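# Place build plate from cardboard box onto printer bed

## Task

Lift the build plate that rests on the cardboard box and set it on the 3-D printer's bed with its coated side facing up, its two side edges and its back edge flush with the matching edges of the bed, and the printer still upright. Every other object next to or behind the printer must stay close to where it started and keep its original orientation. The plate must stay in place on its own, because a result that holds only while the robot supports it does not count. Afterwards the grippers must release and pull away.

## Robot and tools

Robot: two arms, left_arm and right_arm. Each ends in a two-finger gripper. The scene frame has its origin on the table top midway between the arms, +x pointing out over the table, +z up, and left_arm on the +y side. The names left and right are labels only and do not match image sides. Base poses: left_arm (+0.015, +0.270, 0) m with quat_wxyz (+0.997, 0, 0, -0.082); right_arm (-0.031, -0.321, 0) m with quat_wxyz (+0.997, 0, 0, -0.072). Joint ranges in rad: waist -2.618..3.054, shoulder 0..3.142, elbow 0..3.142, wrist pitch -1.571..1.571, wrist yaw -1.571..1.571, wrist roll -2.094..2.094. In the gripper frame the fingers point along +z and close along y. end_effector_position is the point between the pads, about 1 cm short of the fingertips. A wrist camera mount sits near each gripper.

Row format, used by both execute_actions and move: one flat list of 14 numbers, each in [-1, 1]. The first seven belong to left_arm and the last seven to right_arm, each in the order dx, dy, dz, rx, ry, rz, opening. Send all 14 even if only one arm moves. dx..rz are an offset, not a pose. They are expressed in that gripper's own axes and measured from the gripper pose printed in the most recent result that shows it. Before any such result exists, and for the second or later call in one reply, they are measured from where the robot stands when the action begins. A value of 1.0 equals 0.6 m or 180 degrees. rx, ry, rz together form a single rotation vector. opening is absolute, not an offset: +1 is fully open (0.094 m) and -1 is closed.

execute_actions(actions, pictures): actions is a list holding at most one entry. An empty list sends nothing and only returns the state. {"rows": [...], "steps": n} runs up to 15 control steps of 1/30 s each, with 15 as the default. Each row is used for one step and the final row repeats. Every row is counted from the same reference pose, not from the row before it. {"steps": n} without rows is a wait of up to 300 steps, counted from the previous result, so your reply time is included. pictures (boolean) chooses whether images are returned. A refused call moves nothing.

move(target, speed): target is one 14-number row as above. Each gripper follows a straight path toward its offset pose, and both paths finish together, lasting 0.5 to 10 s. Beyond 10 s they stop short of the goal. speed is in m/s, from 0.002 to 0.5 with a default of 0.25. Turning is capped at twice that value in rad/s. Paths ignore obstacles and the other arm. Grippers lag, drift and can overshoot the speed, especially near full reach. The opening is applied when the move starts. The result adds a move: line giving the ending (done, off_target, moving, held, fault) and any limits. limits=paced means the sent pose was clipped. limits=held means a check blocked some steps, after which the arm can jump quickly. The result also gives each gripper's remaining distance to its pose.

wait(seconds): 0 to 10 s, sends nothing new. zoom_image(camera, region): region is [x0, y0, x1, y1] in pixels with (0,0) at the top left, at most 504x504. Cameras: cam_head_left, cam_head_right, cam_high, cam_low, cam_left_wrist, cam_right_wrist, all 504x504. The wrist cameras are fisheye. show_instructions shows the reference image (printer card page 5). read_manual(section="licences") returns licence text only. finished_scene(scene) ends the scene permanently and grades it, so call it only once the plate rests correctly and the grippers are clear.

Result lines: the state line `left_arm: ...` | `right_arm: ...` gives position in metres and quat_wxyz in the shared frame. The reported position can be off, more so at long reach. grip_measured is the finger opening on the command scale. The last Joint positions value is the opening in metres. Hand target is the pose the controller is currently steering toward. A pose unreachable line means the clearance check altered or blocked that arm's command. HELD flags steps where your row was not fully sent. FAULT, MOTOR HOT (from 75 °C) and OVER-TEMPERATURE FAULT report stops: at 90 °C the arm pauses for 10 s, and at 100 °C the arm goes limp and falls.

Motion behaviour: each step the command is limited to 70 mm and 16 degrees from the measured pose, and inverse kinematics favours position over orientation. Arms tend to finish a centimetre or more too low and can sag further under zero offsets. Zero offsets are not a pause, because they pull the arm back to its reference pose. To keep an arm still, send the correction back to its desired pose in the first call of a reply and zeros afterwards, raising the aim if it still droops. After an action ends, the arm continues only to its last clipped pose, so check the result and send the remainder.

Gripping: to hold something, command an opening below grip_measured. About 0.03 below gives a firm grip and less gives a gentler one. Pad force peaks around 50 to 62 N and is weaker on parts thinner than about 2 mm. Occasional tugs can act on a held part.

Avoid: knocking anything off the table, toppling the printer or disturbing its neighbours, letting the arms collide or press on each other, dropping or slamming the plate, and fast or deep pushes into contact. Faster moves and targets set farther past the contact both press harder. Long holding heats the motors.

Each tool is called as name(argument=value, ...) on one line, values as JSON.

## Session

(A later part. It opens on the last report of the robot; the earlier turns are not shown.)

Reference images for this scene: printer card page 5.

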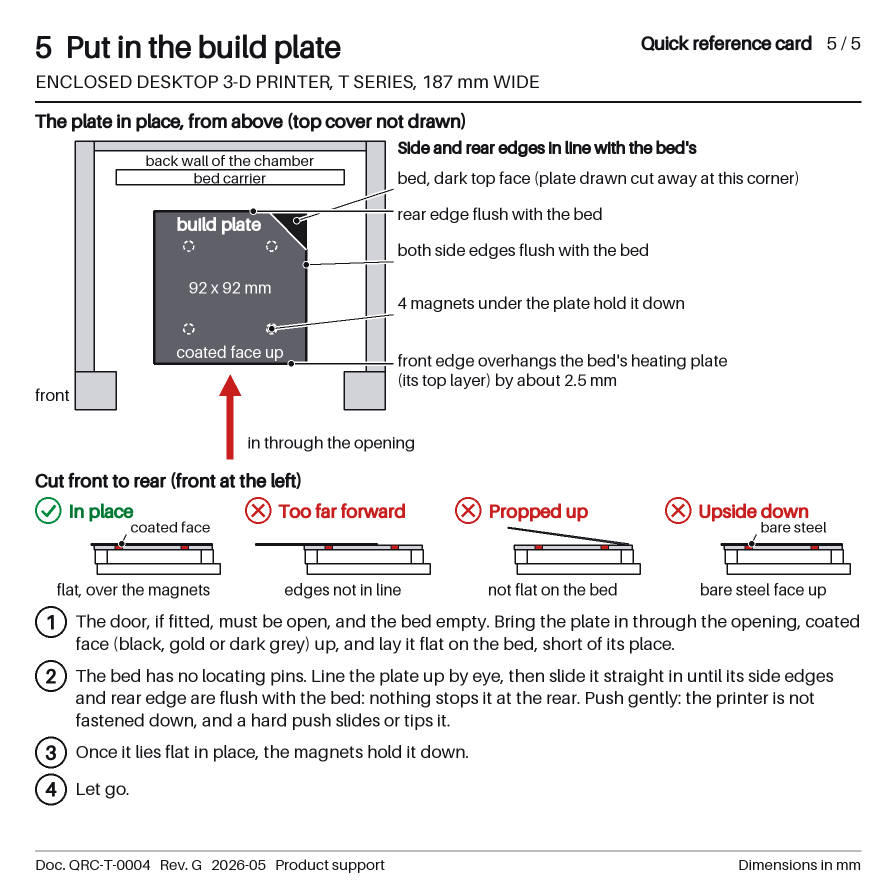

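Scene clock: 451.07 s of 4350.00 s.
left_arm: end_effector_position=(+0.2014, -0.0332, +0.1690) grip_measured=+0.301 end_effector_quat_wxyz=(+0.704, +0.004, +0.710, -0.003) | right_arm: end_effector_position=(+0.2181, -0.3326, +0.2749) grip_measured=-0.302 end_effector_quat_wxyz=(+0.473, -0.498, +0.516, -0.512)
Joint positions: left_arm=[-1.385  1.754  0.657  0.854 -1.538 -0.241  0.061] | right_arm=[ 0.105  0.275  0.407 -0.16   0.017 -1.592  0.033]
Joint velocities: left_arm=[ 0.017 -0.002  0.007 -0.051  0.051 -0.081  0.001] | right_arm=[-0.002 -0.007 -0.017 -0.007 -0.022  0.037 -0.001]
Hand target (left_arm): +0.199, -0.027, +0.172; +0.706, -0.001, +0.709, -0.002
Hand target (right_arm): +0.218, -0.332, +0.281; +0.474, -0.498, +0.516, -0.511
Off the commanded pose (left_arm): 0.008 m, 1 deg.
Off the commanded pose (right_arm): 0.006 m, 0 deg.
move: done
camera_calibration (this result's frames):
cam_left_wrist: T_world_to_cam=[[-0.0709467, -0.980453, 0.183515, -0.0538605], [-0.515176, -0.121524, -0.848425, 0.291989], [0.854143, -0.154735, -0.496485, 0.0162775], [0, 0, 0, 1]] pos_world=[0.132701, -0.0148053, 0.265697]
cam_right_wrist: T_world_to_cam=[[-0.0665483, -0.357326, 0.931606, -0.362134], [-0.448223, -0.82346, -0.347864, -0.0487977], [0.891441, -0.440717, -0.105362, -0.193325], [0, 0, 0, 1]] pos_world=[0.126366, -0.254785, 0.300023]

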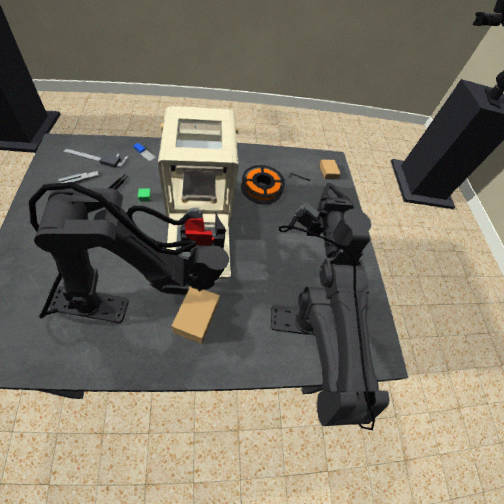

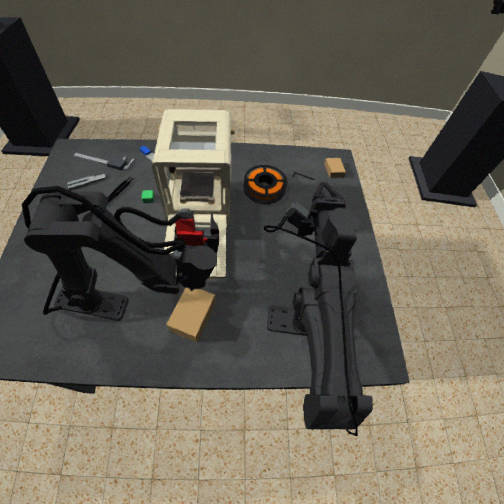

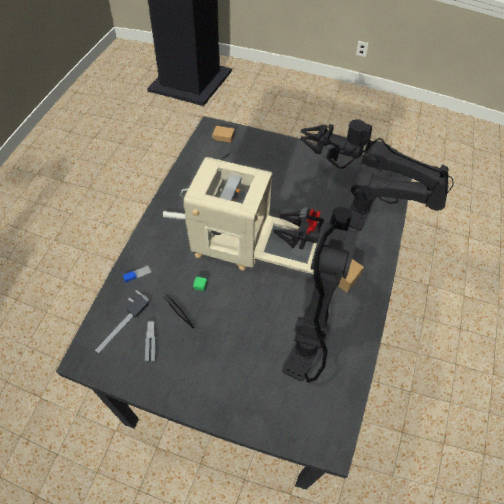

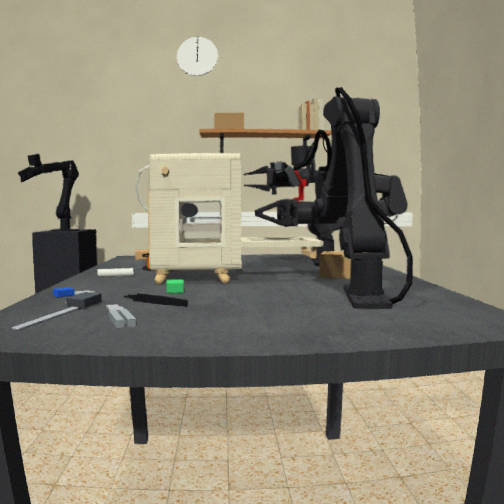

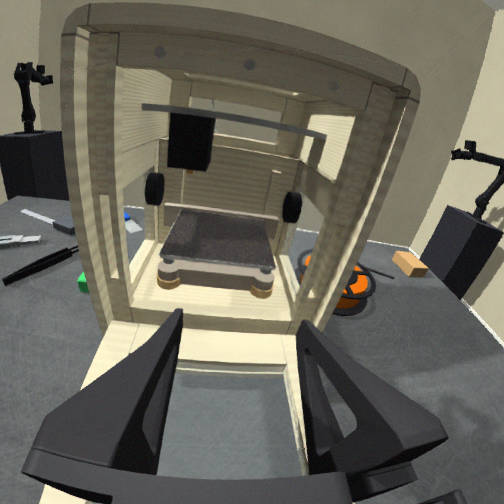

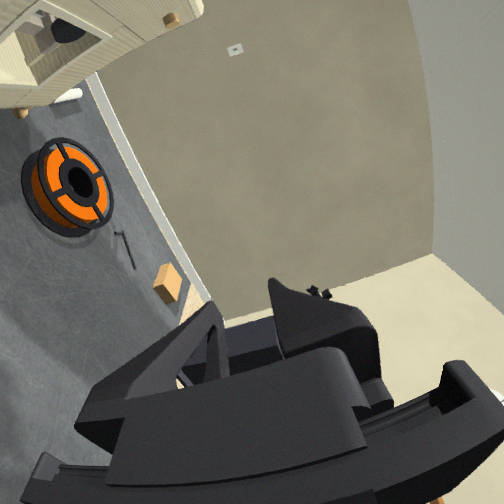

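move(target=[-0.13,0.25,-0.06,0.2,0,0,0.3,0,-0.01,0,0,0,0,-0.3], speed=0.2)

Scene clock: 455.73 s of 4350.00 s.
left_arm: end_effector_position=(+0.1649, +0.1132, +0.2254) grip_measured=+0.301 end_effector_quat_wxyz=(+0.667, +0.242, +0.675, -0.202) | right_arm: end_effector_position=(+0.2181, -0.3326, +0.2749) grip_measured=-0.302 end_effector_quat_wxyz=(+0.473, -0.498, +0.516, -0.512)
Joint positions: left_arm=[-1.302  0.001  0.233 -0.274 -0.828  0.018  0.061] | right_arm=[ 0.105  0.275  0.407 -0.16   0.017 -1.592  0.033]
Joint velocities: left_arm=[-0.002  0.007  0.022 -0.022  0.095  0.007  0.001] | right_arm=[ 0.012 -0.002 -0.007 -0.022  0.007 -0.007  0.   ]
Hand target (left_arm): +0.165, +0.119, +0.243; +0.673, +0.222, +0.670, -0.221
Hand target (right_arm): +0.218, -0.332, +0.281; +0.473, -0.498, +0.516, -0.512
Off the commanded pose (left_arm): 0.023 m, 3 deg.
Off the commanded pose (right_arm): 0.006 m, 0 deg.
move: off_target (left_arm)
camera_calibration (this result's frames):
cam_left_wrist: T_world_to_cam=[[-0.635916, -0.759145, 0.138957, 0.15487], [-0.478786, 0.24685, -0.842513, 0.289819], [0.605289, -0.602299, -0.520444, 0.195206], [0, 0, 0, 1]] pos_world=[0.11909, 0.1636, 0.324249]
cam_right_wrist: T_world_to_cam=[[-0.0665003, -0.356618, 0.931881, -0.361985], [-0.44822, -0.823735, -0.347217, -0.0490673], [0.891446, -0.440778, -0.105065, -0.193428], [0, 0, 0, 1]] pos_world=[0.126366, -0.254767, 0.299967]

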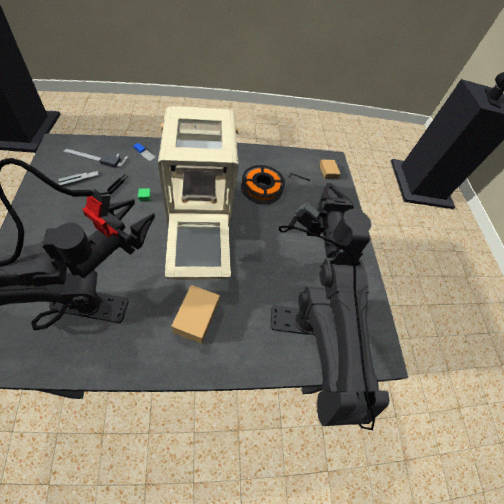

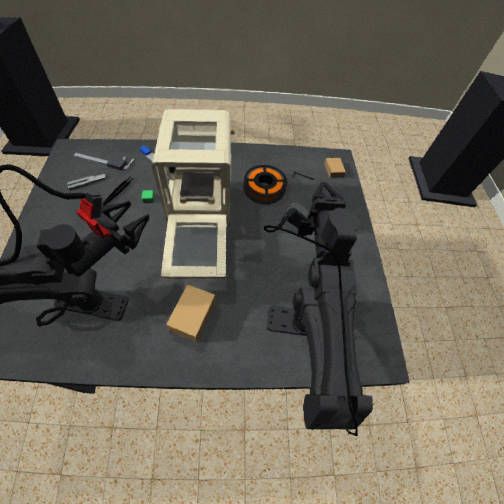

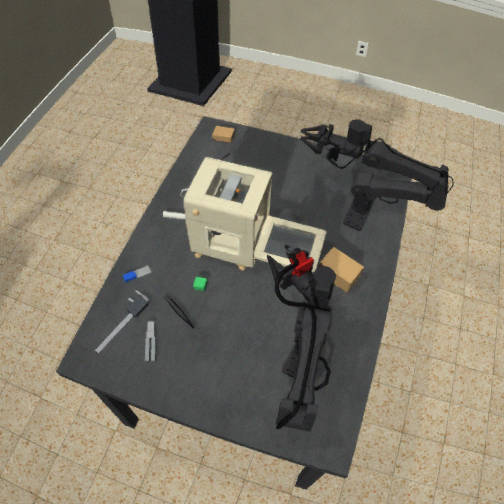

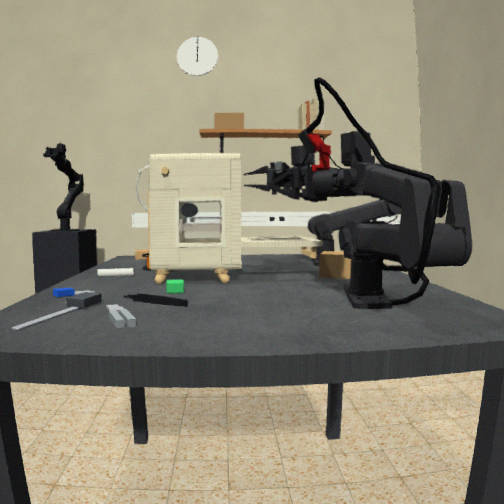

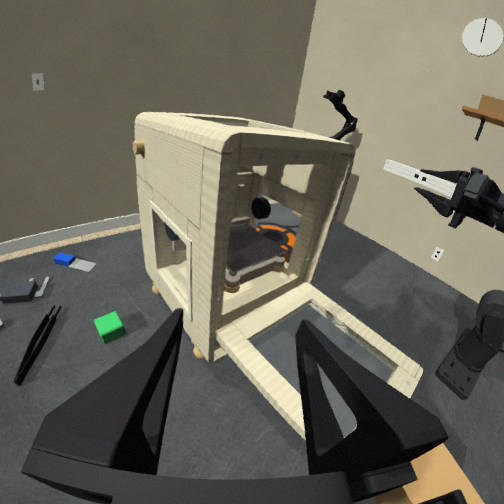

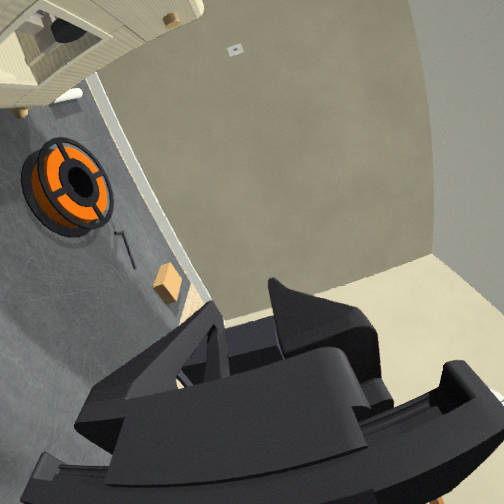

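finished_scene(scene=2)

The scene is finished: the task was done.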